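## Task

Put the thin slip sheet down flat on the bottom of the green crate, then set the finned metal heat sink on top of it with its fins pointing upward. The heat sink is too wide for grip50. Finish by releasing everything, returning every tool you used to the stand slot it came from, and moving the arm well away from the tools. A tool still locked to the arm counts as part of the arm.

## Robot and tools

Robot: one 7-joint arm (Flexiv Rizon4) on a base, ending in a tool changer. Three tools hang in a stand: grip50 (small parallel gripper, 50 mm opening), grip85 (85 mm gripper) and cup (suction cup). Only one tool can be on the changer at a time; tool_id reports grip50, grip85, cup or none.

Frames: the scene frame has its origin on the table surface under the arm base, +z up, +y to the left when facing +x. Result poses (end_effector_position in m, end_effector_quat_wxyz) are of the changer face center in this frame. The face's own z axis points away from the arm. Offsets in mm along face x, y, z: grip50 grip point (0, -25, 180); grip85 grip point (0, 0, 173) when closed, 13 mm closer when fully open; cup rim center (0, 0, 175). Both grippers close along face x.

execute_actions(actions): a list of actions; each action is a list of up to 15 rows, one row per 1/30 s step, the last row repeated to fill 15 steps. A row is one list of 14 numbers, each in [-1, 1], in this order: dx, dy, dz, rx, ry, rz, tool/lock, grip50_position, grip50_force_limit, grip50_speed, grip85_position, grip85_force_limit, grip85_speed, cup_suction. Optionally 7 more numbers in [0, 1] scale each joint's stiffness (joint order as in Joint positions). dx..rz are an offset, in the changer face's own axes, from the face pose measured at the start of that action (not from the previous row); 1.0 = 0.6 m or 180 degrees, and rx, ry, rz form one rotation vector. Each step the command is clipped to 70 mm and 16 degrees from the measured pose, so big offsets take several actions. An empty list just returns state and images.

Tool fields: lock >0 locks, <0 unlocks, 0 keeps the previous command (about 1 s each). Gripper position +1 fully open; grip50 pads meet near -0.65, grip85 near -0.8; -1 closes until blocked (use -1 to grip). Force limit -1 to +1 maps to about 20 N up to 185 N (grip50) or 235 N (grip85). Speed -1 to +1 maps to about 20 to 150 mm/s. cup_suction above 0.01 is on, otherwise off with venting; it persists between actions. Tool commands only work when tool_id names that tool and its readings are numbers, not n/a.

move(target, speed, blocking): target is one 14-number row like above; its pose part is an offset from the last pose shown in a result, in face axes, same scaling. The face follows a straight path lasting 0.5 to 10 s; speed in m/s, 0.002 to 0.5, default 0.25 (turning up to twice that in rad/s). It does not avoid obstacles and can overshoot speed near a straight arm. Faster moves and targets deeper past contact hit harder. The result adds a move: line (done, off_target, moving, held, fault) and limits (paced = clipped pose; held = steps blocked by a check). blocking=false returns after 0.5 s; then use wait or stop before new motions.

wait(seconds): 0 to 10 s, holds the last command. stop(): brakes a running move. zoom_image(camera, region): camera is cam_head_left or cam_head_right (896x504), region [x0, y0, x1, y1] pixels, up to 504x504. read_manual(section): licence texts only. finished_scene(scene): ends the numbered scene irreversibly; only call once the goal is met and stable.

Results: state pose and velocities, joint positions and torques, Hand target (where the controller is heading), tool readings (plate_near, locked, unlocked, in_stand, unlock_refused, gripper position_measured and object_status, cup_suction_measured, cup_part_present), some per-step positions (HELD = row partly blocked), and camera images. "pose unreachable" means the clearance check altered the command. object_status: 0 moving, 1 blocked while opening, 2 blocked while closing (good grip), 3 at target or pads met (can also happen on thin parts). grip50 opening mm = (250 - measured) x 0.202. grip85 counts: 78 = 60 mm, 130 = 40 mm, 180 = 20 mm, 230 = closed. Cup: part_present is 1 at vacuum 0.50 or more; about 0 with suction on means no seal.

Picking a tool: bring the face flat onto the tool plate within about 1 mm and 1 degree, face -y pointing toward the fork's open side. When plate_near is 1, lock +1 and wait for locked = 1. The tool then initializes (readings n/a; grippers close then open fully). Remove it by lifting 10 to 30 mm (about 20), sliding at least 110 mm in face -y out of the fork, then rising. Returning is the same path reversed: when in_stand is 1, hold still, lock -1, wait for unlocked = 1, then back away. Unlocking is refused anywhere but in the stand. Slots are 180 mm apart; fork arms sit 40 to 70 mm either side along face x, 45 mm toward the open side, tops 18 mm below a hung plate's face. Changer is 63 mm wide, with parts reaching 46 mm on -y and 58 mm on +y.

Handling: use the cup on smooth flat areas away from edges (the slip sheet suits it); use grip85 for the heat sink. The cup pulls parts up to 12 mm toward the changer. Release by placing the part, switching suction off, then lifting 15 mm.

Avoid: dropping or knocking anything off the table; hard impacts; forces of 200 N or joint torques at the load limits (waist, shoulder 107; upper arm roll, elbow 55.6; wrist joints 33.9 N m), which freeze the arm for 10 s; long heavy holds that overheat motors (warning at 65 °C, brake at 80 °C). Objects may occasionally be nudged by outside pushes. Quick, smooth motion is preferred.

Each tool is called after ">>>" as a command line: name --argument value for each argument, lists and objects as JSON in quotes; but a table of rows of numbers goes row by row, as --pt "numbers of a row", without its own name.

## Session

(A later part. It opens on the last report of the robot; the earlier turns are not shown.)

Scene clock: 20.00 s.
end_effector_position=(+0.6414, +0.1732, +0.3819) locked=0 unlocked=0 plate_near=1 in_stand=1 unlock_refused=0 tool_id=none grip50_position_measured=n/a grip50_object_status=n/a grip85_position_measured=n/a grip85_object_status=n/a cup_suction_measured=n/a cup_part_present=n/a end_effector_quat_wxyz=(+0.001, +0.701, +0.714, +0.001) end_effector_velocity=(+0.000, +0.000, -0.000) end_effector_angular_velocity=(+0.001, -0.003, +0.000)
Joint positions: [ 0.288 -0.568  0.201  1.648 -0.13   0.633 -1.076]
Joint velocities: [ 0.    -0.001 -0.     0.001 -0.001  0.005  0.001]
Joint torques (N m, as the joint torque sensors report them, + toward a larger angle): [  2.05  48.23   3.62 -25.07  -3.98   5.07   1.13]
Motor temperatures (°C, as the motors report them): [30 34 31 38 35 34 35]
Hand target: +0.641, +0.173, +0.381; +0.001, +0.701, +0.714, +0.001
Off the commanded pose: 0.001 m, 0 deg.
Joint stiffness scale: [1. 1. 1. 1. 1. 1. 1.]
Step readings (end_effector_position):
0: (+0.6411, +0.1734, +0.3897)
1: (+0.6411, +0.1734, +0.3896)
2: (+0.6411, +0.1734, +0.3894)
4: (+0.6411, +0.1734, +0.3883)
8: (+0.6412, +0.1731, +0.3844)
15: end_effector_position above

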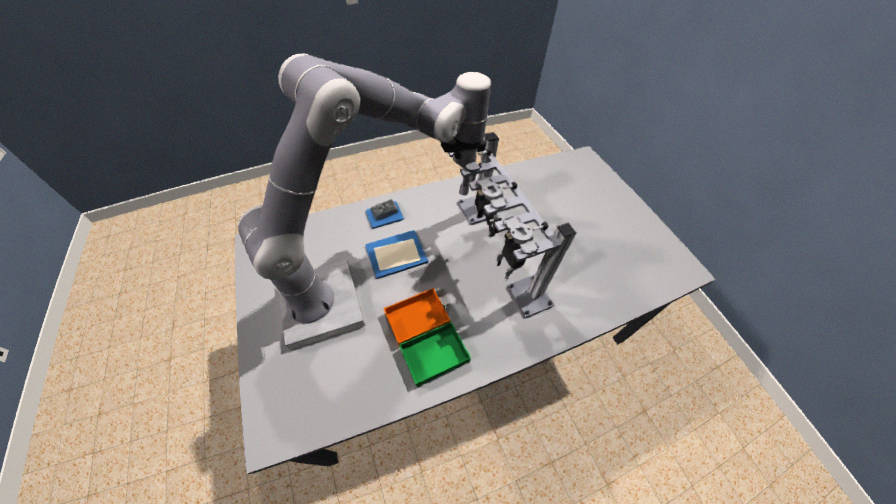

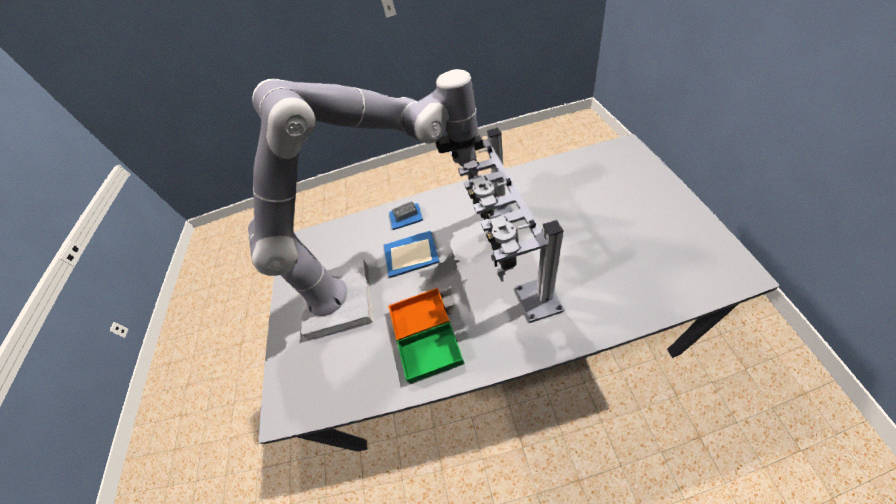

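>>> execute_actions --actions '[]'

Scene clock: 23.47 s.
end_effector_position=(+0.6415, +0.1733, +0.3820) locked=1 unlocked=0 plate_near=1 in_stand=1 unlock_refused=0 tool_id=cup grip50_position_measured=n/a grip50_object_status=n/a grip85_position_measured=n/a grip85_object_status=n/a cup_suction_measured=0.00 cup_part_present=0 end_effector_quat_wxyz=(+0.001, +0.701, +0.714, +0.001) end_effector_velocity=(-0.000, -0.000, -0.000) end_effector_angular_velocity=(-0.000, +0.000, +0.000)
Joint positions: [ 0.288 -0.568  0.201  1.648 -0.131  0.634 -1.076]
Joint velocities: [ 0. -0.  0.  0. -0. -0.  0.]
Joint torques (N m, as the joint torque sensors report them, + toward a larger angle): [  1.72  52.28   4.04 -28.26  -4.07   5.78   1.08]
Motor temperatures (°C, as the motors report them): [30 34 31 39 35 34 35]
Hand target: +0.641, +0.173, +0.381; +0.001, +0.701, +0.714, +0.001
Off the commanded pose: 0.001 m, 0 deg.
Joint stiffness scale: [1. 1. 1. 1. 1. 1. 1.]

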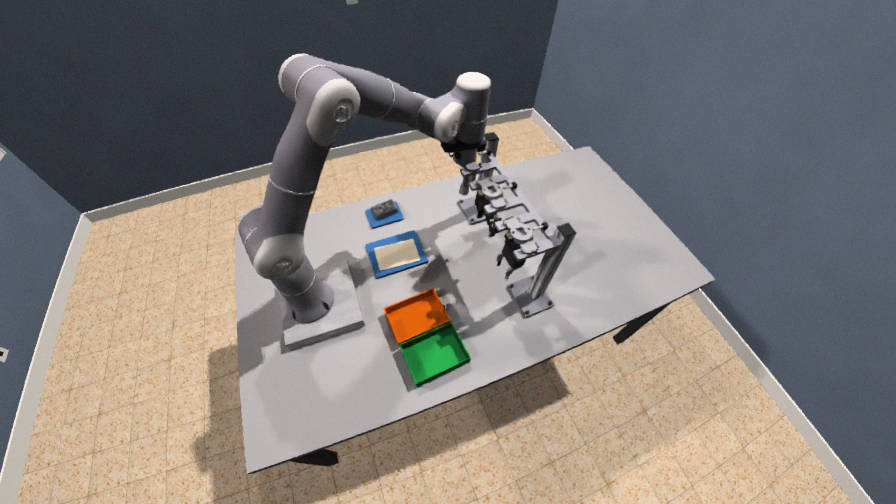

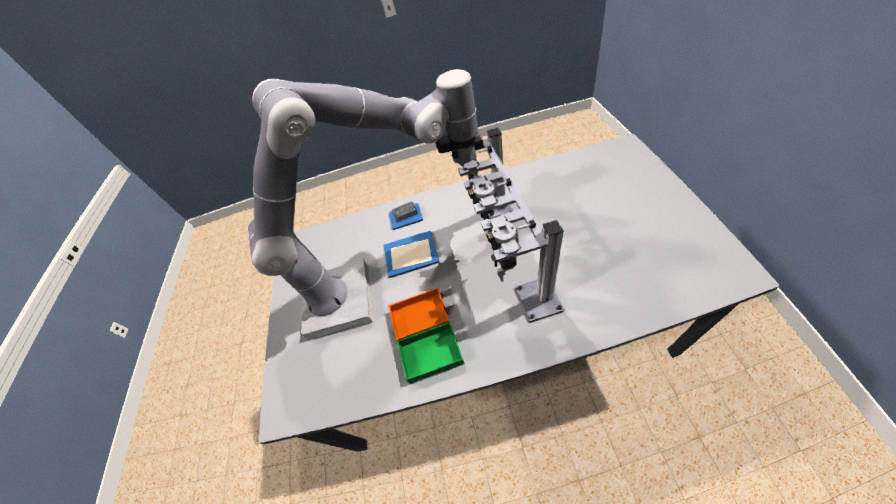

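>>> execute_actions --actions '[]'

Scene clock: 24.80 s.
end_effector_position=(+0.6415, +0.1733, +0.3820) locked=1 unlocked=0 plate_near=1 in_stand=1 unlock_refused=0 tool_id=cup grip50_position_measured=n/a grip50_object_status=n/a grip85_position_measured=n/a grip85_object_status=n/a cup_suction_measured=0.00 cup_part_present=0 end_effector_quat_wxyz=(+0.001, +0.701, +0.714, +0.001) end_effector_velocity=(+0.000, -0.000, -0.000) end_effector_angular_velocity=(-0.000, -0.000, -0.001)
Joint positions: [ 0.288 -0.568  0.201  1.648 -0.131  0.634 -1.076]
Joint velocities: [-0.     0.    -0.     0.     0.     0.     0.001]
Joint torques (N m, as the joint torque sensors report them, + toward a larger angle): [  1.84  52.1    4.   -28.16  -4.18   5.74   1.05]
Motor temperatures (°C, as the motors report them): [30 34 31 39 35 34 35]
Hand target: +0.641, +0.173, +0.381; +0.001, +0.701, +0.714, +0.001
Off the commanded pose: 0.001 m, 0 deg.
Joint stiffness scale: [1. 1. 1. 1. 1. 1. 1.]

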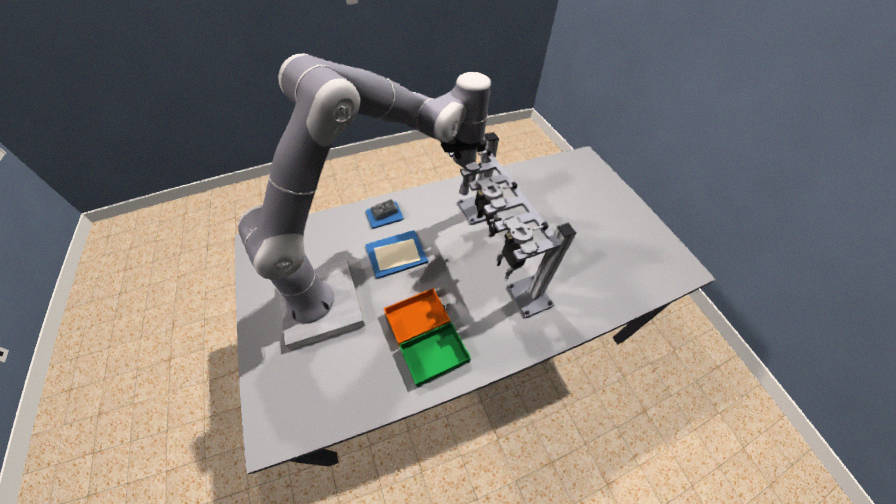

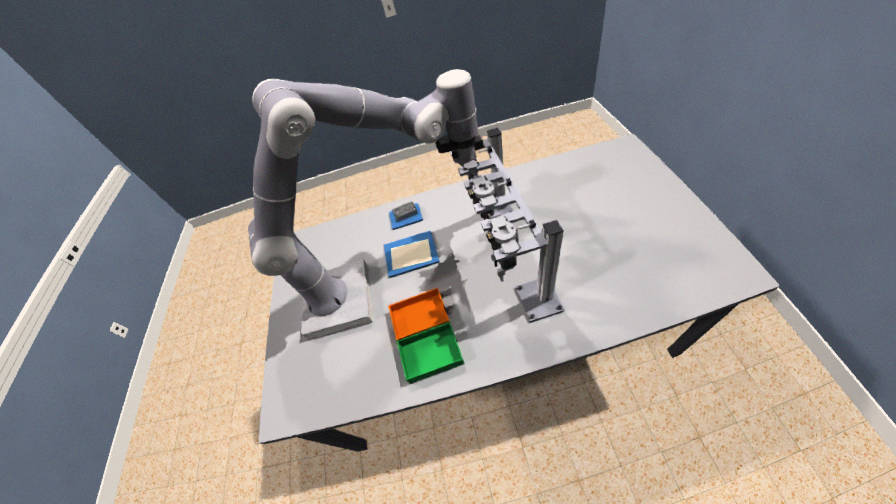

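>>> execute_actions --actions '[[[0,0,-0.0011,0,0,0,0,1,0,0,1,0,0,0],[0,0,-0.0042,0,0,0,0,1,0,0,1,0,0,0],[0,0,-0.0086,0,0,0,0,1,0,0,1,0,0,0],[0,0,-0.0139,0,0,0,0,1,0,0,1,0,0,0],[0,0,-0.0194,0,0,0,0,1,0,0,1,0,0,0],[0,0,-0.0247,0,0,0,0,1,0,0,1,0,0,0],[0,-0.0006,-0.0291,0,0,0,0,1,0,0,1,0,0,0],[0,-0.0025,-0.0322,0,0,0,0,1,0,0,1,0,0,0],[0,-0.0056,-0.0333,0,0,0,0,1,0,0,1,0,0,0],[0,-0.0098,-0.0333,0,0,0,0,1,0,0,1,0,0,0],[0,-0.0150,-0.0333,0,0,0,0,1,0,0,1,0,0,0],[0,-0.0213,-0.0333,0,0,0,0,1,0,0,1,0,0,0],[0,-0.0285,-0.0333,0,0,0,0,1,0,0,1,0,0,0],[0,-0.0367,-0.0333,0,0,0,0,1,0,0,1,0,0,0],[0,-0.0457,-0.0333,0,0,0,0,1,0,0,1,0,0,0]],[[0,-0.0312,0,0,0,0,0,1,0,0,1,0,0,0],[0,-0.0417,0,0,0,0,0,1,0,0,1,0,0,0],[0,-0.0529,0,0,0,0,0,1,0,0,1,0,0,0],[0,-0.0647,0,0,0,0,0,1,0,0,1,0,0,0],[0,-0.0771,0,0,0,0,0,1,0,0,1,0,0,0],[0,-0.0900,0,0,0,0,0,1,0,0,1,0,0,0],[0,-0.1033,0,0,0,0,0,1,0,0,1,0,0,0],[0,-0.1170,0,0,0,0,0,1,0,0,1,0,0,0],[0,-0.1310,0,0,0,0,0,1,0,0,1,0,0,0],[0,-0.1454,0,0,0,0,0,1,0,0,1,0,0,0],[0,-0.1599,0,0,0,0,0,1,0,0,1,0,0,0],[0,-0.1747,0,0,0,0,0,1,0,0,1,0,0,0],[0,-0.1895,0,0,0,0,0,1,0,0,1,0,0,0],[-0.0003,-0.2044,0.001,0,0,0,0,1,0,0,1,0,0,0],[-0.0013,-0.2193,0.0039,0,0,0,0,1,0,0,1,0,0,0]],[[-0.0029,-0.0639,0.0087,0,0,0,0,1,0,0,1,0,0,0],[-0.0050,-0.0786,0.0150,0,0,0,0,1,0,0,1,0,0,0],[-0.0076,-0.0932,0.0229,0,0,0,0,1,0,0,1,0,0,0],[-0.0106,-0.1075,0.0321,0,0,0,0,1,0,0,1,0,0,0],[-0.0141,-0.1216,0.0425,0,0,0,0,1,0,0,1,0,0,0],[-0.0179,-0.1353,0.0540,0,0,0,0,1,0,0,1,0,0,0],[-0.0221,-0.1486,0.0665,0,0,0,0,1,0,0,1,0,0,0],[-0.0264,-0.1615,0.0797,0,0,0,0,1,0,0,1,0,0,0],[-0.0310,-0.1739,0.0935,0,0,0,0,1,0,0,1,0,0,0],[-0.0358,-0.1856,0.1079,0,0,0,0,1,0,0,1,0,0,0],[-0.0407,-0.1968,0.1226,0,0,0,0,1,0,0,1,0,0,0],[-0.0456,-0.2073,0.1375,0,0,0,0,1,0,0,1,0,0,0],[-0.0506,-0.2171,0.1525,0,0,0,0,1,0,0,1,0,0,0],[-0.0555,-0.2261,0.1674,0,0,0,0,1,0,0,1,0,0,0],[-0.0604,-0.2342,0.1821,0,0,0,0,1,0,0,1,0,0,0]],[[-0.0211,-0.0373,0.0635,0,0,0,0,1,0,0,1,0,0,0],[-0.0257,-0.0436,0.0773,0,0,0,0,1,0,0,1,0,0,0],[-0.0300,-0.0488,0.0905,0,0,0,0,1,0,0,1,0,0,0],[-0.0342,-0.0530,0.1030,0,0,0,0,1,0,0,1,0,0,0],[-0.0380,-0.0561,0.1145,0,0,0,0,1,0,0,1,0,0,0],[-0.0414,-0.0580,0.1249,0,0,0,0,1,0,0,1,0,0,0],[-0.0445,-0.0586,0.1341,0,0,0,0,1,0,0,1,0,0,0],[-0.0471,-0.0586,0.1420,0,0,0,0,1,0,0,1,0,0,0],[-0.0492,-0.0586,0.1483,0,0,0,0,1,0,0,1,0,0,0],[-0.0508,-0.0586,0.1531,0,0,0,0,1,0,0,1,0,0,0],[-0.0518,-0.0586,0.1560,0,0,0,0,1,0,0,1,0,0,0],[-0.0521,-0.0586,0.1570,0,0,0,0,1,0,0,1,0,0,0]]]'

Scene clock: 30.50 s.
end_effector_position=(+0.3768, +0.1121, +0.2359) locked=1 unlocked=0 plate_near=1 in_stand=0 unlock_refused=0 tool_id=cup grip50_position_measured=n/a grip50_object_status=n/a grip85_position_measured=n/a grip85_object_status=n/a cup_suction_measured=0.00 cup_part_present=0 end_effector_quat_wxyz=(-0.008, +0.699, +0.715, -0.006) end_effector_velocity=(+0.009, -0.007, -0.039) end_effector_angular_velocity=(-0.021, -0.078, -0.004)
Joint positions: [ 0.361 -0.445  0.151  2.55  -0.284  1.395 -0.836]
Joint velocities: [ 0.208 -0.133 -0.284  0.069 -0.173  0.278  0.125]
Joint torques (N m, as the joint torque sensors report them, + toward a larger angle): [ -0.71  40.43   3.78 -13.36  -0.92   4.93   0.64]
Motor temperatures (°C, as the motors report them): [30 35 31 40 35 34 35]
Hand target: +0.378, +0.112, +0.234; -0.005, +0.700, +0.714, -0.005
Off the commanded pose: 0.003 m, 1 deg.
Joint stiffness scale: [1. 1. 1. 1. 1. 1. 1.]
Step readings (end_effector_position; steps 1 to 15: 1st action; 16 to 30: 2nd action; 31 to 45: 3rd action; 46 to 60: 4th action):
0: (+0.6415, +0.1733, +0.3820)
1: (+0.6415, +0.1733, +0.3822)
2: (+0.6414, +0.1733, +0.3824)
4: (+0.6414, +0.1732, +0.3848)
8: (+0.6412, +0.1733, +0.3954)
15: (+0.6266, +0.1727, +0.4013)
16: (+0.6227, +0.1726, +0.4013)
17: (+0.6183, +0.1725, +0.4012)
19: (+0.6082, +0.1722, +0.4009)
23: (+0.5835, +0.1717, +0.4002)
30: (+0.5295, +0.1708, +0.3988)
31: (+0.5212, +0.1705, +0.3981)
32: (+0.5132, +0.1700, +0.3968)
34: (+0.4977, +0.1682, +0.3921)
38: (+0.4660, +0.1616, +0.3747)
45: (+0.4131, +0.1433, +0.3271)
46: (+0.4065, +0.1410, +0.3192)
47: (+0.4002, +0.1384, +0.3106)
49: (+0.3902, +0.1314, +0.2934)
53: (+0.3790, +0.1211, +0.2650)
60: end_effector_position above

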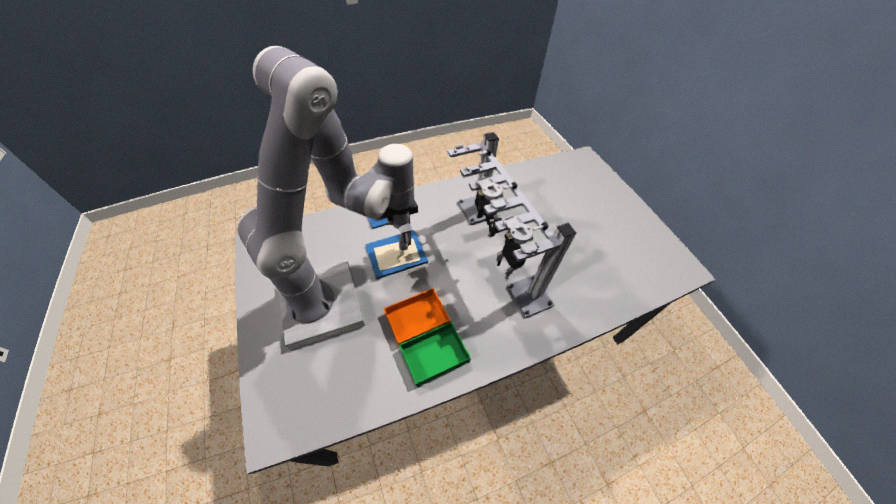

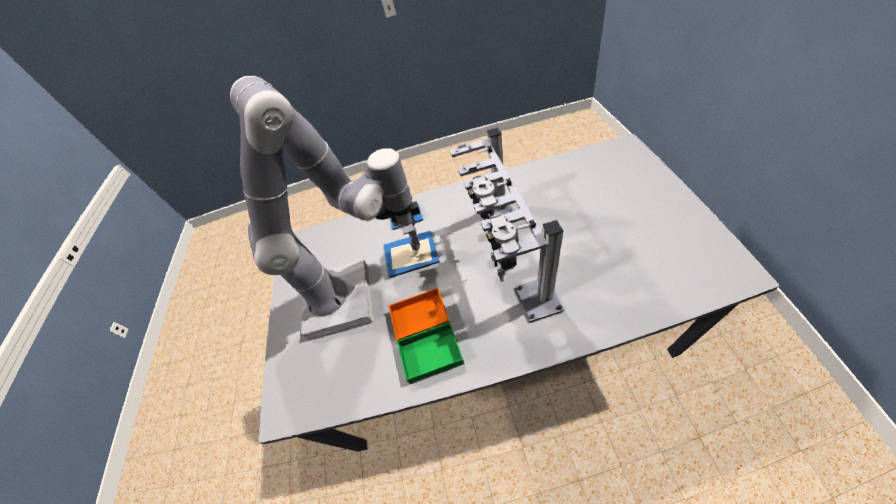

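>>> execute_actions --actions '[]'

Scene clock: 30.77 s.
end_effector_position=(+0.3776, +0.1117, +0.2336) locked=1 unlocked=0 plate_near=1 in_stand=0 unlock_refused=0 tool_id=cup grip50_position_measured=n/a grip50_object_status=n/a grip85_position_measured=n/a grip85_object_status=n/a cup_suction_measured=0.00 cup_part_present=0 end_effector_quat_wxyz=(-0.005, +0.700, +0.714, -0.005) end_effector_velocity=(-0.000, -0.001, -0.001) end_effector_angular_velocity=(-0.001, -0.001, -0.001)
Joint positions: [ 0.376 -0.453  0.131  2.555 -0.296  1.414 -0.827]
Joint velocities: [ 0.005 -0.002 -0.007  0.002 -0.003  0.006  0.003]
Joint torques (N m, as the joint torque sensors report them, + toward a larger angle): [  1.44  33.95   1.46 -11.83  -1.76   5.94   0.99]
Motor temperatures (°C, as the motors report them): [30 35 31 40 35 34 35]
Hand target: +0.378, +0.112, +0.234; -0.005, +0.700, +0.714, -0.005
Off the commanded pose: 0.000 m, 0 deg.
Joint stiffness scale: [1. 1. 1. 1. 1. 1. 1.]

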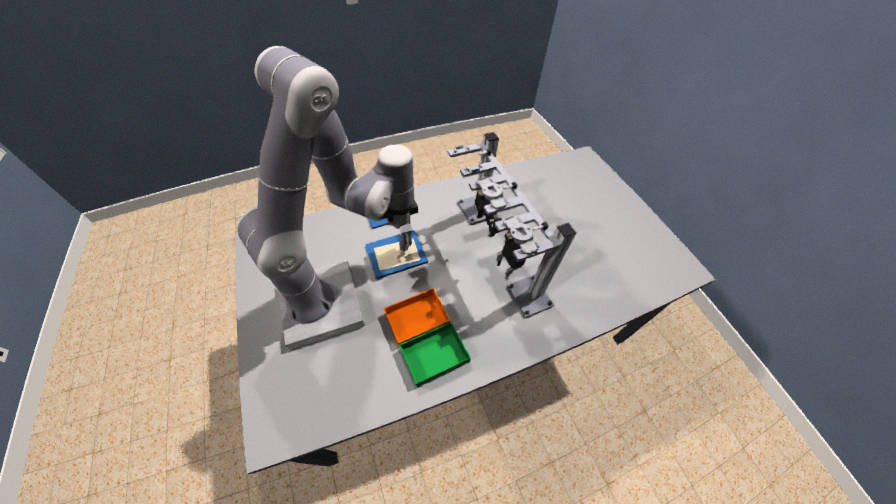

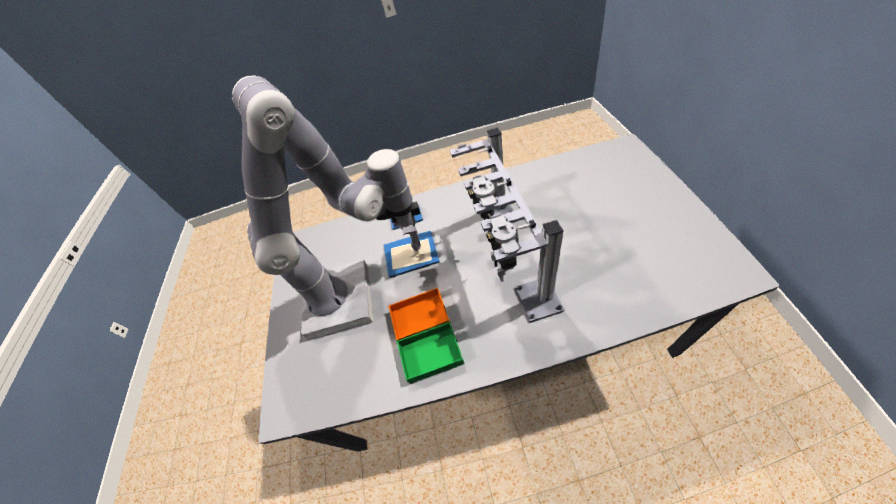

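>>> zoom_image --camera "cam_head_left" --region '[350, 200, 450, 290]'

>>> zoom_image --camera "cam_head_right" --region '[365, 200, 465, 290]'

Region (350, 200, 450, 290) of cam_head_left's 896x504 image, scaled by 5.040, with more detail than that image has; it fills the top 454 rows of this view, and the rest is white.

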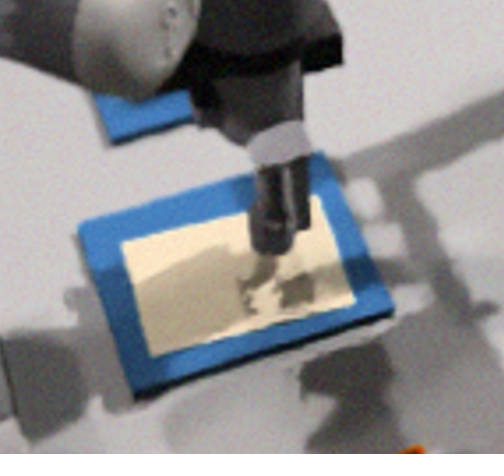

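Region (365, 200, 465, 290) of cam_head_right's 896x504 image, scaled by 5.040, with more detail than that image has; it fills the top 454 rows of this view, and the rest is white.

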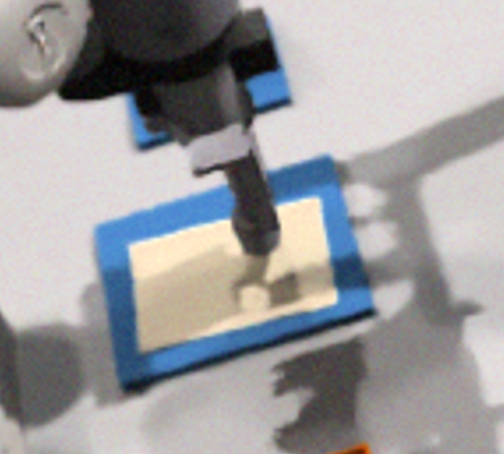

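>>> execute_actions --actions '[[[-0.0001,-0.0005,0.001,-0.0002,0,0,0,1,0,0,1,0,0,0],[-0.0002,-0.0019,0.0037,-0.0006,0,0,0,1,0,0,1,0,0,0],[-0.0004,-0.0039,0.008,-0.0012,0,0.0001,0,1,0,0,1,0,0,0],[-0.0007,-0.0063,0.0133,-0.0019,0,0.0002,0,1,0,0,1,0,0,0],[-0.001,-0.0087,0.0193,-0.0026,0,0.0002,0,1,0,0,1,0,0,0],[-0.0013,-0.0111,0.0253,-0.0033,0,0.0003,0,1,0,0,1,0,0,1],[-0.0015,-0.0131,0.031,-0.0039,0,0.0003,0,1,0,0,1,0,0,1],[-0.0016,-0.0145,0.0358,-0.0043,0,0.0004,0,1,0,0,1,0,0,1],[-0.0017,-0.015,0.0397,-0.0045,0,0.0004,0,1,0,0,1,0,0,1],[-0.0017,-0.015,0.0427,-0.0045,0,0.0004,0,1,0,0,1,0,0,1],[-0.0017,-0.015,0.045,-0.0045,0,0.0004,0,1,0,0,1,0,0,1],[-0.0017,-0.015,0.047,-0.0045,0,0.0004,0,1,0,0,1,0,0,1],[-0.0017,-0.015,0.0487,-0.0045,0,0.0004,0,1,0,0,1,0,0,1],[-0.0017,-0.015,0.05,-0.0045,0,0.0004,0,1,0,0,1,0,0,1],[-0.0017,-0.015,0.051,-0.0045,0,0.0004,0,1,0,0,1,0,0,1]]]'

Scene clock: 33.67 s.
end_effector_position=(+0.3684, +0.1105, +0.2059) locked=1 unlocked=0 plate_near=1 in_stand=0 unlock_refused=0 tool_id=cup grip50_position_measured=n/a grip50_object_status=n/a grip85_position_measured=n/a grip85_object_status=n/a cup_suction_measured=0.24 cup_part_present=0 end_effector_quat_wxyz=(-0.002, +0.700, +0.714, -0.001) end_effector_velocity=(-0.002, +0.001, -0.037) end_effector_angular_velocity=(-0.005, -0.022, -0.002)
Joint positions: [ 0.484 -0.547  0.014  2.596 -0.33   1.569 -0.787]
Joint velocities: [ 0.151 -0.148 -0.15   0.014 -0.002  0.191  0.026]
Joint torques (N m, as the joint torque sensors report them, + toward a larger angle): [-1.1  38.48  1.04 -8.65 -0.82  5.38  0.94]
Motor temperatures (°C, as the motors report them): [30 35 31 39 35 34 35]
Hand target: +0.368, +0.111, +0.203; -0.001, +0.700, +0.714, +0.000
Off the commanded pose: 0.003 m, 0 deg.
Joint stiffness scale: [1. 1. 1. 1. 1. 1. 1.]
Step readings (end_effector_position):
0: (+0.3776, +0.1117, +0.2335)
1: (+0.3776, +0.1116, +0.2335)
2: (+0.3775, +0.1116, +0.2331)
4: (+0.3764, +0.1114, +0.2310)
8: (+0.3719, +0.1108, +0.2214)
15: end_effector_position above

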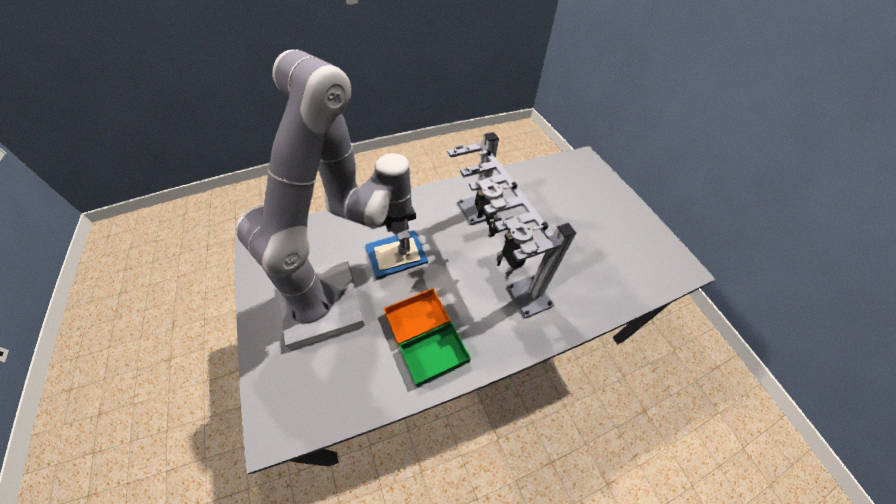

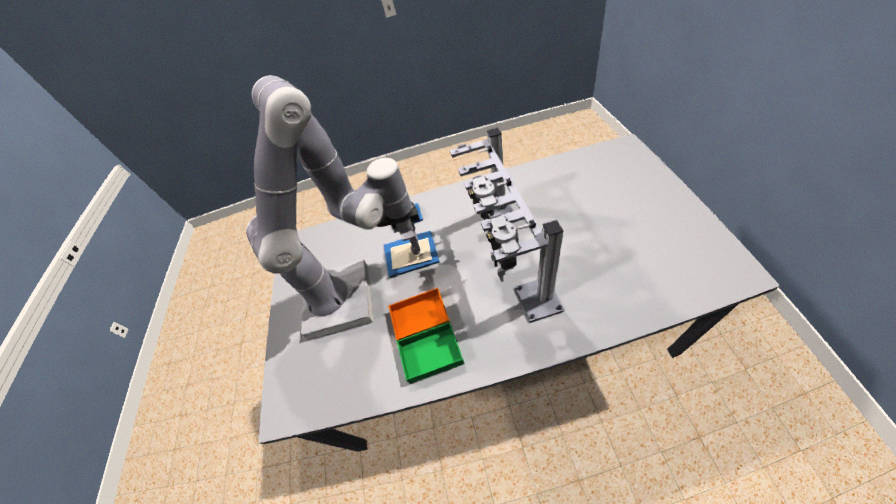

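>>> execute_actions --actions '[]'

Scene clock: 36.90 s.
end_effector_position=(+0.3684, +0.1105, +0.2033) locked=1 unlocked=0 plate_near=1 in_stand=0 unlock_refused=0 tool_id=cup grip50_position_measured=n/a grip50_object_status=n/a grip85_position_measured=n/a grip85_object_status=n/a cup_suction_measured=0.91 cup_part_present=1 end_effector_quat_wxyz=(-0.001, +0.700, +0.714, -0.000) end_effector_velocity=(+0.000, +0.000, +0.000) end_effector_angular_velocity=(+0.000, -0.000, +0.000)
Joint positions: [ 0.495 -0.558  0.003  2.597 -0.331  1.583 -0.785]
Joint velocities: [-0.    -0.     0.    -0.     0.    -0.    -0.001]
Joint torques (N m, as the joint torque sensors report them, + toward a larger angle): [ 1.   35.04 -0.08 -7.5  -0.74  6.09  1.15]
Motor temperatures (°C, as the motors report them): [30 35 31 39 35 34 35]
Hand target: +0.368, +0.111, +0.203; -0.001, +0.700, +0.714, +0.000
Off the commanded pose: 0.000 m, 0 deg.
Joint stiffness scale: [1. 1. 1. 1. 1. 1. 1.]

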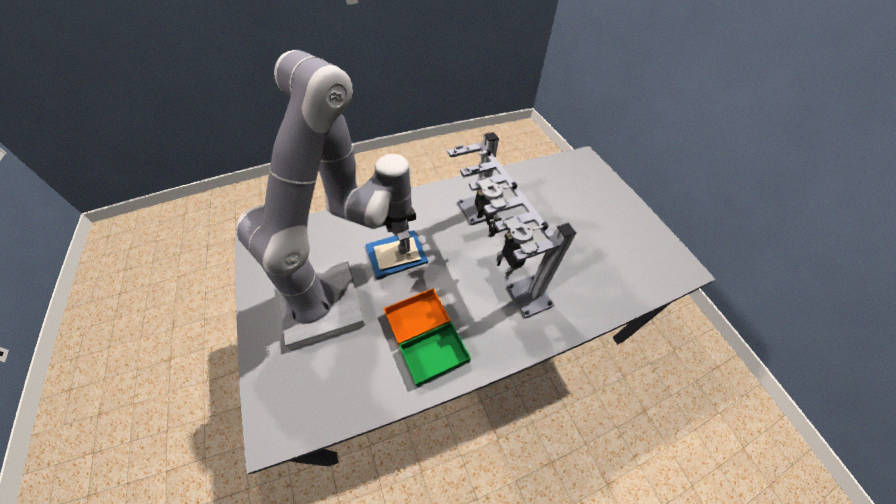

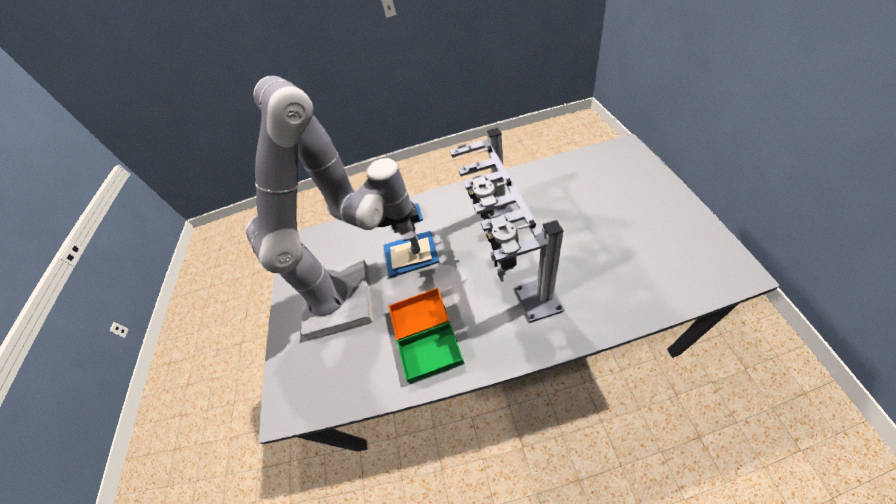

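Sealed (0.91). Transit to above the green crate.

>>> execute_actions --actions '[[[0,0,-0.0007,0,0,0,0,1,0,0,1,0,0,1],[0,0,-0.0029,0,0,0,0,1,0,0,1,0,0,1],[0,0,-0.0062,0,0,0,0,1,0,0,1,0,0,1],[-0.0008,0.0003,-0.0105,0,0,0,0,1,0,0,1,0,0,1],[-0.0030,0.0011,-0.0157,0,0,0,0,1,0,0,1,0,0,1],[-0.0067,0.0024,-0.0216,0,0,0,0,1,0,0,1,0,0,1],[-0.0118,0.0040,-0.0280,0,0,0,0,1,0,0,1,0,0,1],[-0.0181,0.0059,-0.0347,0,0,0,0,1,0,0,1,0,0,1],[-0.0257,0.0081,-0.0417,0,0,0,0,1,0,0,1,0,0,1],[-0.0345,0.0105,-0.0486,0,0,0,0,1,0,0,1,0,0,1],[-0.0445,0.0129,-0.0553,0,0,0,0,1,0,0,1,0,0,1],[-0.0555,0.0154,-0.0617,0,0,0,0,1,0,0,1,0,0,1],[-0.0675,0.0178,-0.0676,0,0,0,0,1,0,0,1,0,0,1],[-0.0805,0.0200,-0.0728,0,0,0,0,1,0,0,1,0,0,1],[-0.0943,0.0221,-0.0771,0,0,0,0,1,0,0,1,0,0,1]],[[-0.0568,0.0093,-0.0206,0,0,0,0,1,0,0,1,0,0,1],[-0.0723,0.0108,-0.0228,0,0,0,0,1,0,0,1,0,0,1],[-0.0885,0.0118,-0.0235,0,0,0,0,1,0,0,1,0,0,1],[-0.1053,0.0124,-0.0235,0,0,0,0,1,0,0,1,0,0,1],[-0.1228,0.0124,-0.0235,0,0,0,0,1,0,0,1,0,0,1],[-0.1407,0.0120,-0.0235,0,0,0,0,1,0,0,1,0,0,1],[-0.1592,0.0114,-0.0235,0,0,0,0,1,0,0,1,0,0,1],[-0.1781,0.0106,-0.0235,0,0,0,0,1,0,0,1,0,0,1],[-0.1973,0.0096,-0.0235,0,0,0,0,1,0,0,1,0,0,1],[-0.2168,0.0085,-0.0235,0,0,0,0,1,0,0,1,0,0,1],[-0.2366,0.0073,-0.0235,0,0,0,0,1,0,0,1,0,0,1],[-0.2565,0.0059,-0.0235,0,0,0,0,1,0,0,1,0,0,1],[-0.2766,0.0044,-0.0235,0,0,0,0,1,0,0,1,0,0,1],[-0.2967,0.0029,-0.0235,0,0,0,0,1,0,0,1,0,0,1],[-0.3168,0.0012,-0.0235,0,0,0,0,1,0,0,1,0,0,1]],[[-0.0983,-0.0077,0,0,0,0,0,1,0,0,1,0,0,1],[-0.1182,-0.0094,0,0,0,0,0,1,0,0,1,0,0,1],[-0.1380,-0.0112,0,0,0,0,0,1,0,0,1,0,0,1],[-0.1575,-0.0131,0,0,0,0,0,1,0,0,1,0,0,1],[-0.1767,-0.0149,0,0,0,0,0,1,0,0,1,0,0,1],[-0.1956,-0.0167,0,0,0,0,0,1,0,0,1,0,0,1],[-0.2141,-0.0185,0,0,0,0,0,1,0,0,1,0,0,1],[-0.2320,-0.0203,0,0,0,0,0,1,0,0,1,0,0,1],[-0.2495,-0.0220,0,0,0,0,0,1,0,0,1,0,0,1],[-0.2663,-0.0237,0,0,0,0,0,1,0,0,1,0,0,1],[-0.2825,-0.0252,0,0,0,0,0,1,0,0,1,0,0,1],[-0.2980,-0.0267,0,0,0,0,0,1,0,0,1,0,0,1],[-0.3127,-0.0281,0,0,0,0,0,1,0,0,1,0,0,1],[-0.3265,-0.0294,0,0,0,0,0,1,0,0,1,0,0,1],[-0.3395,-0.0305,0,0,0,0,0,1,0,0,1,0,0,1]],[[-0.0674,-0.0061,0.0003,0,0,-0.0008,0,1,0,0,1,0,0,1],[-0.0784,-0.0069,0.0012,0,0,-0.0030,0,1,0,0,1,0,0,1],[-0.0884,-0.0075,0.0026,0,0,-0.0063,0,1,0,0,1,0,0,1],[-0.0972,-0.0079,0.0043,0,0,-0.0105,0,1,0,0,1,0,0,1],[-0.1048,-0.0082,0.0063,0,0,-0.0153,0,1,0,0,1,0,0,1],[-0.1111,-0.0083,0.0085,0,0,-0.0203,0,1,0,0,1,0,0,1],[-0.1162,-0.0084,0.0109,0,0,-0.0253,0,1,0,0,1,0,0,1],[-0.1199,-0.0084,0.0132,0,0,-0.0301,0,1,0,0,1,0,0,1],[-0.1221,-0.0085,0.0154,0,0,-0.0343,0,1,0,0,1,0,0,1],[-0.1229,-0.0085,0.0174,0,0,-0.0376,0,1,0,0,1,0,0,1],[-0.1229,-0.0085,0.0191,0,0,-0.0398,0,1,0,0,1,0,0,1],[-0.1229,-0.0085,0.0205,0,0,-0.0406,0,1,0,0,1,0,0,1],[-0.1229,-0.0085,0.0214,0,0,-0.0406,0,1,0,0,1,0,0,1],[-0.1229,-0.0085,0.0217,0,0,-0.0406,0,1,0,0,1,0,0,1]]]'

Scene clock: 40.23 s.
end_effector_position=(+0.3579, -0.3026, +0.2488) locked=1 unlocked=0 plate_near=1 in_stand=0 unlock_refused=0 tool_id=cup grip50_position_measured=n/a grip50_object_status=n/a grip85_position_measured=n/a grip85_object_status=n/a cup_suction_measured=0.91 cup_part_present=1 end_effector_quat_wxyz=(+0.035, +0.662, +0.748, -0.015) end_effector_velocity=(+0.002, -0.007, -0.015) end_effector_angular_velocity=(+0.028, +0.006, +0.078)
Joint positions: [-0.543 -0.493  0.043  2.398 -0.313  1.369 -1.916]
Joint velocities: [-0.069 -0.053  0.055 -0.039  0.001 -0.002 -0.101]
Joint torques (N m, as the joint torque sensors report them, + toward a larger angle): [  1.08  43.4    2.61 -16.9   -1.43   4.87   0.26]
Motor temperatures (°C, as the motors report them): [30 35 31 39 35 34 35]
Hand target: +0.358, -0.303, +0.248; +0.034, +0.660, +0.750, -0.014
Off the commanded pose: 0.001 m, 0 deg.
Joint stiffness scale: [1. 1. 1. 1. 1. 1. 1.]
Step readings (end_effector_position; steps 1 to 15: 1st action; 16 to 30: 2nd action; 31 to 45: 3rd action; 46 to 60: 4th action):
0: (+0.3684, +0.1105, +0.2033)
1: (+0.3684, +0.1105, +0.2034)
2: (+0.3684, +0.1106, +0.2037)
4: (+0.3684, +0.1105, +0.2055)
8: (+0.3697, +0.1069, +0.2142)
15: (+0.3776, +0.0790, +0.2368)
16: (+0.3789, +0.0727, +0.2398)
17: (+0.3804, +0.0656, +0.2425)
19: (+0.3825, +0.0497, +0.2463)
23: (+0.3839, +0.0130, +0.2493)
30: (+0.3803, -0.0615, +0.2506)
31: (+0.3792, -0.0728, +0.2507)
32: (+0.3781, -0.0842, +0.2509)
34: (+0.3751, -0.1083, +0.2516)
38: (+0.3701, -0.1536, +0.2535)
45: (+0.3630, -0.2288, +0.2561)
46: (+0.3622, -0.2378, +0.2564)
47: (+0.3613, -0.2463, +0.2569)
49: (+0.3590, -0.2636, +0.2581)
53: (+0.3569, -0.2891, +0.2565)
60: end_effector_position above

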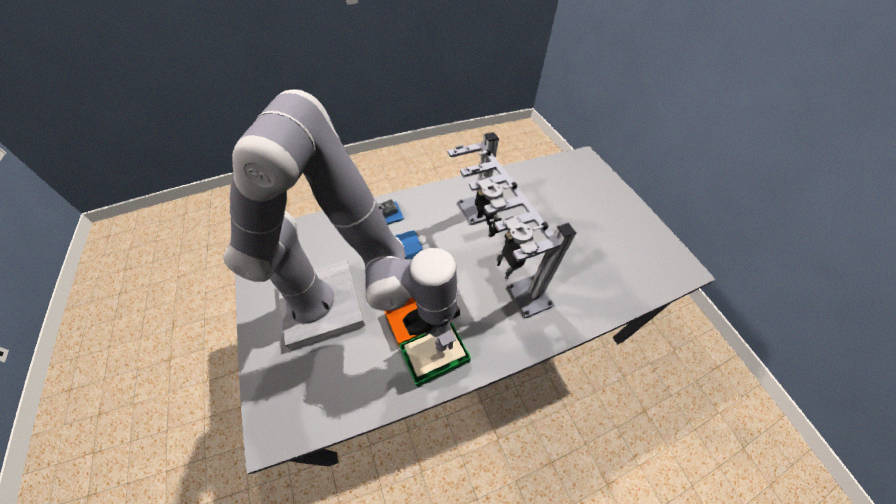

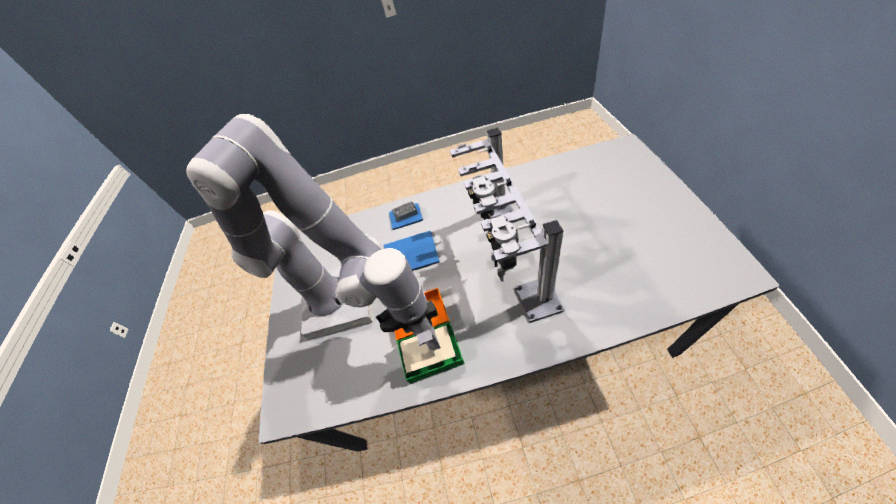

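>>> execute_actions --actions '[]'

Scene clock: 40.37 s.
end_effector_position=(+0.3582, -0.3030, +0.2481) locked=1 unlocked=0 plate_near=1 in_stand=0 unlock_refused=0 tool_id=cup grip50_position_measured=n/a grip50_object_status=n/a grip85_position_measured=n/a grip85_object_status=n/a cup_suction_measured=0.91 cup_part_present=1 end_effector_quat_wxyz=(+0.034, +0.660, +0.750, -0.015) end_effector_velocity=(+0.001, -0.001, -0.002) end_effector_angular_velocity=(+0.003, -0.001, +0.012)
Joint positions: [-0.547 -0.496  0.046  2.395 -0.313  1.368 -1.922]
Joint velocities: [-0.01  -0.007  0.008 -0.006  0.    -0.    -0.015]
Joint torques (N m, as the joint torque sensors report them, + toward a larger angle): [ -0.95  40.02   2.95 -16.69  -1.31   4.61  -0.56]
Motor temperatures (°C, as the motors report them): [30 35 31 39 35 34 35]
Hand target: +0.358, -0.303, +0.248; +0.034, +0.660, +0.750, -0.014
Off the commanded pose: 0.000 m, 0 deg.
Joint stiffness scale: [1. 1. 1. 1. 1. 1. 1.]

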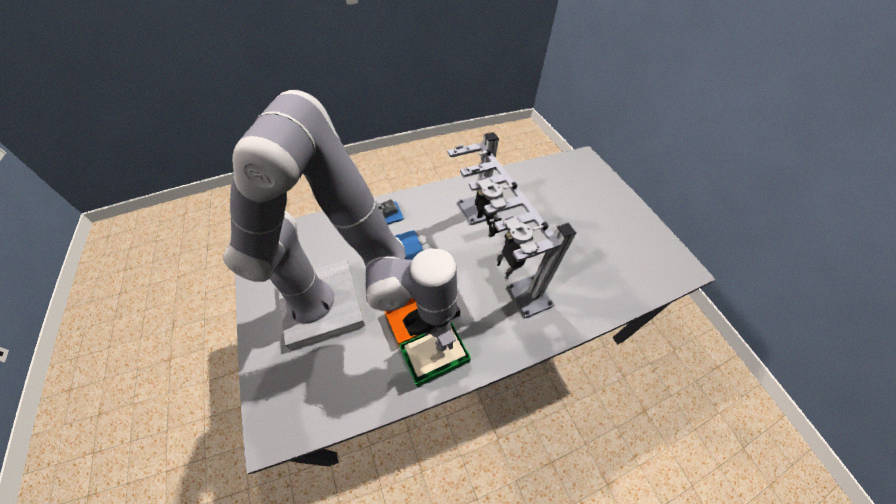

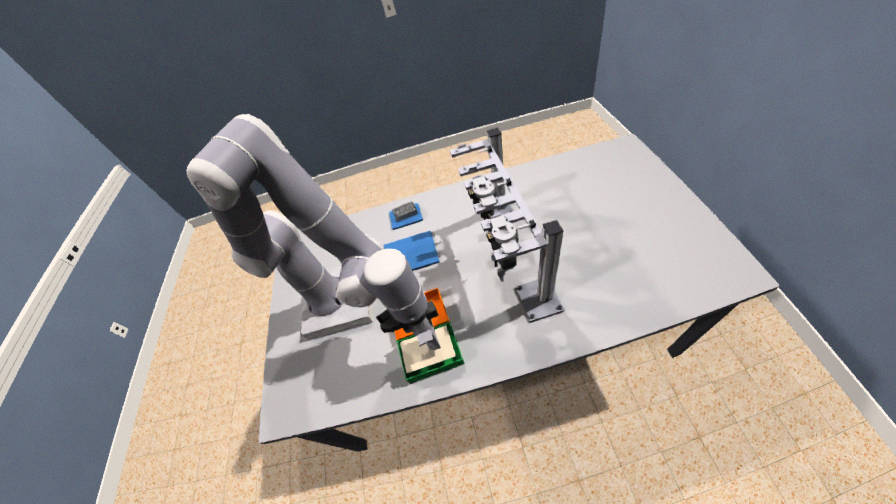

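>>> execute_actions --actions '[[[-0.0002,0.0003,0.0005,0.0001,0.0004,-0.0001,0,1,0,0,1,0,0,1],[-0.0007,0.0012,0.0021,0.0005,0.0017,-0.0005,0,1,0,0,1,0,0,1],[-0.0014,0.0025,0.0044,0.0011,0.0035,-0.0010,0,1,0,0,1,0,0,1],[-0.0023,0.0041,0.0072,0.0019,0.0058,-0.0016,0,1,0,0,1,0,0,1],[-0.0033,0.0059,0.0105,0.0027,0.0084,-0.0024,0,1,0,0,1,0,0,1],[-0.0045,0.0079,0.0140,0.0036,0.0112,-0.0031,0,1,0,0,1,0,0,1],[-0.0056,0.0099,0.0174,0.0045,0.0140,-0.0039,0,1,0,0,1,0,0,1],[-0.0066,0.0117,0.0207,0.0053,0.0166,-0.0046,0,1,0,0,1,0,0,1],[-0.0075,0.0133,0.0235,0.0060,0.0189,-0.0053,0,1,0,0,1,0,0,1],[-0.0082,0.0146,0.0258,0.0066,0.0208,-0.0058,0,1,0,0,1,0,0,1],[-0.0087,0.0155,0.0274,0.0070,0.0220,-0.0061,0,1,0,0,1,0,0,1],[-0.0089,0.0158,0.0279,0.00715,0.0224,-0.0063,0,1,0,0,1,0,0,1]]]'

>>> wait --seconds 0.3

Scene clock: 42.03 s.
end_effector_position=(+0.3684, -0.3080, +0.2326) locked=1 unlocked=0 plate_near=1 in_stand=0 unlock_refused=0 tool_id=cup grip50_position_measured=n/a grip50_object_status=n/a grip85_position_measured=n/a grip85_object_status=n/a cup_suction_measured=0.91 cup_part_present=1 end_effector_quat_wxyz=(+0.002, +0.654, +0.757, -0.001) end_effector_velocity=(+0.006, -0.003, -0.008) end_effector_angular_velocity=(+0.041, +0.017, +0.011)
Joint positions: [-0.626 -0.553  0.14   2.309 -0.259  1.278 -1.998]
Joint velocities: [-0.049 -0.033  0.056 -0.052  0.029 -0.058 -0.044]
Joint torques (N m, as the joint torque sensors report them, + toward a larger angle): [ -0.11  44.23   4.   -15.77  -1.81   4.96  -0.23]
Motor temperatures (°C, as the motors report them): [30 35 31 39 35 34 35]
Hand target: +0.369, -0.308, +0.232; +0.000, +0.653, +0.757, -0.000
Off the commanded pose: 0.001 m, 0 deg.
Joint stiffness scale: [1. 1. 1. 1. 1. 1. 1.]
Step readings (end_effector_position):
0: (+0.3582, -0.3031, +0.2479)
1: (+0.3583, -0.3031, +0.2479)
2: (+0.3585, -0.3031, +0.2478)
4: (+0.3594, -0.3034, +0.2466)
8: (+0.3629, -0.3051, +0.2412)
15: end_effector_position above

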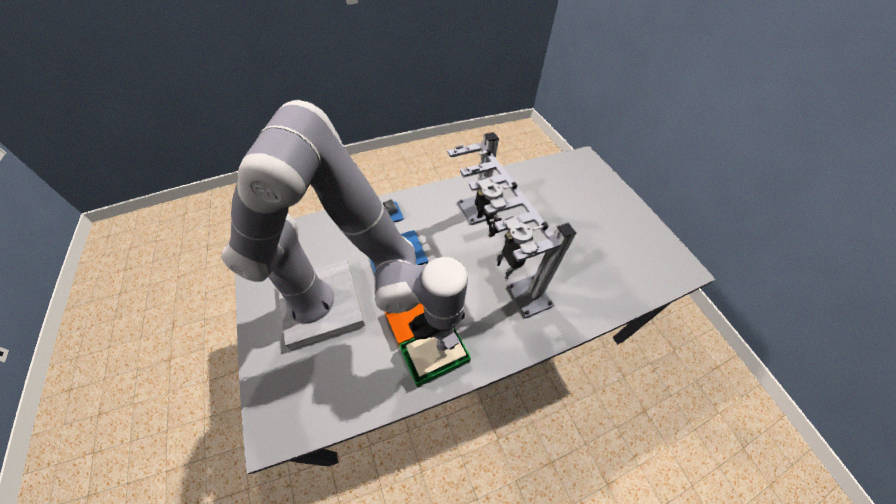

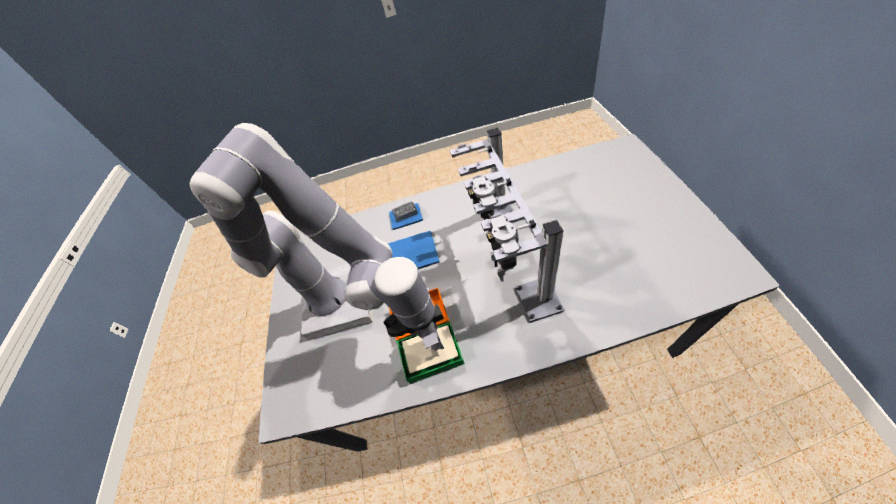

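Scene clock: 42.33 s.
end_effector_position=(+0.3689, -0.3082, +0.2321) locked=1 unlocked=0 plate_near=1 in_stand=0 unlock_refused=0 tool_id=cup grip50_position_measured=n/a grip50_object_status=n/a grip85_position_measured=n/a grip85_object_status=n/a cup_suction_measured=0.91 cup_part_present=1 end_effector_quat_wxyz=(+0.001, +0.653, +0.757, -0.000) end_effector_velocity=(+0.000, -0.000, -0.000) end_effector_angular_velocity=(+0.001, +0.000, -0.001)
Joint positions: [-0.63  -0.555  0.144  2.306 -0.257  1.274 -2.001]
Joint velocities: [-0.001 -0.001  0.001 -0.001  0.001 -0.001 -0.001]
Joint torques (N m, as the joint torque sensors report them, + toward a larger angle): [ -1.98  42.77   4.37 -17.22  -1.38   4.54  -0.77]
Motor temperatures (°C, as the motors report them): [30 35 31 39 35 34 35]
Hand target: +0.369, -0.308, +0.232; +0.000, +0.653, +0.757, -0.000
Off the commanded pose: 0.000 m, 0 deg.
Joint stiffness scale: [1. 1. 1. 1. 1. 1. 1.]
wait: 0.30 s; at rest by 0.17 s

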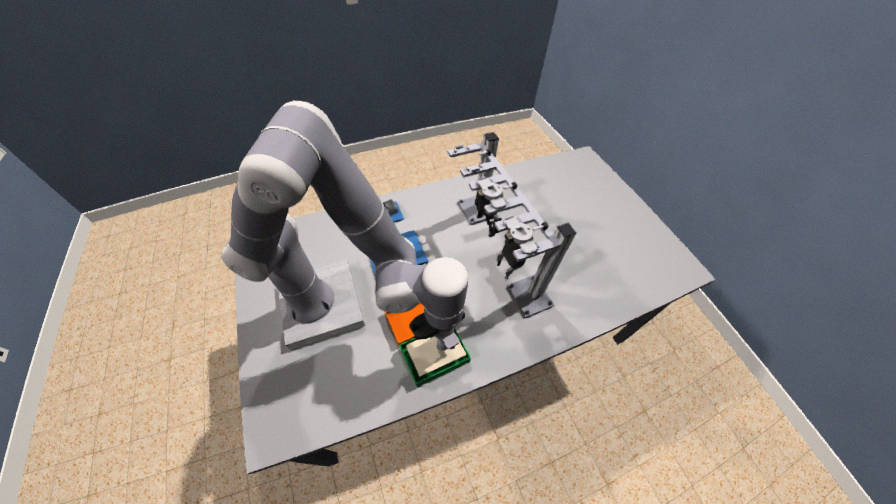

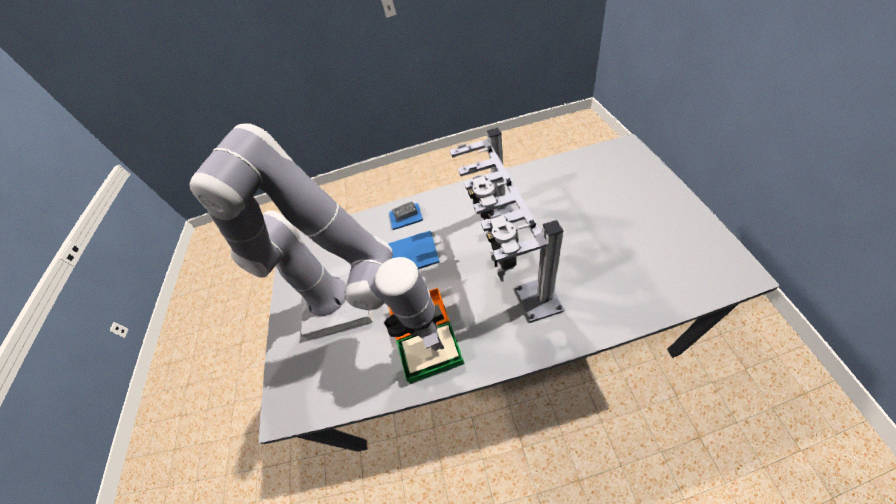

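>>> zoom_image --camera "cam_head_left" --region '[390, 315, 480, 395]'

>>> zoom_image --camera "cam_head_right" --region '[385, 310, 475, 390]'

Region (390, 315, 480, 395) of cam_head_left's 896x504 image, scaled by 5.600, with more detail than that image has.

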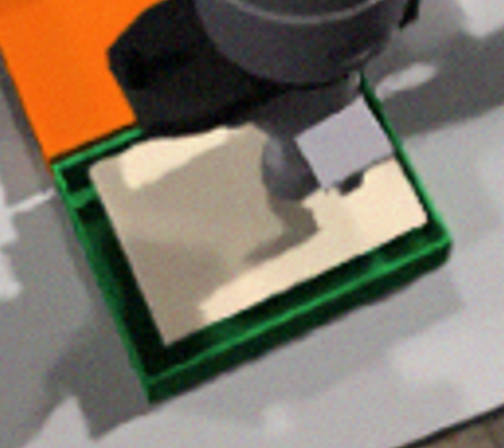

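Region (385, 310, 475, 390) of cam_head_right's 896x504 image, scaled by 5.600, with more detail than that image has.

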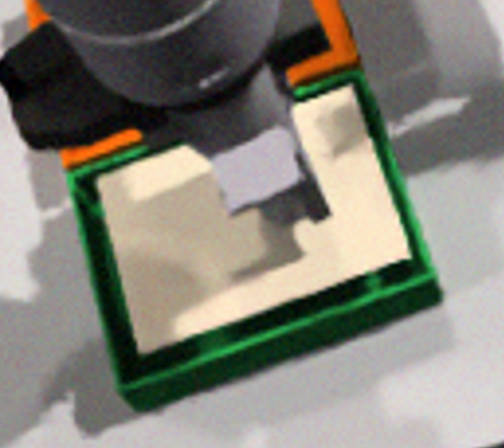

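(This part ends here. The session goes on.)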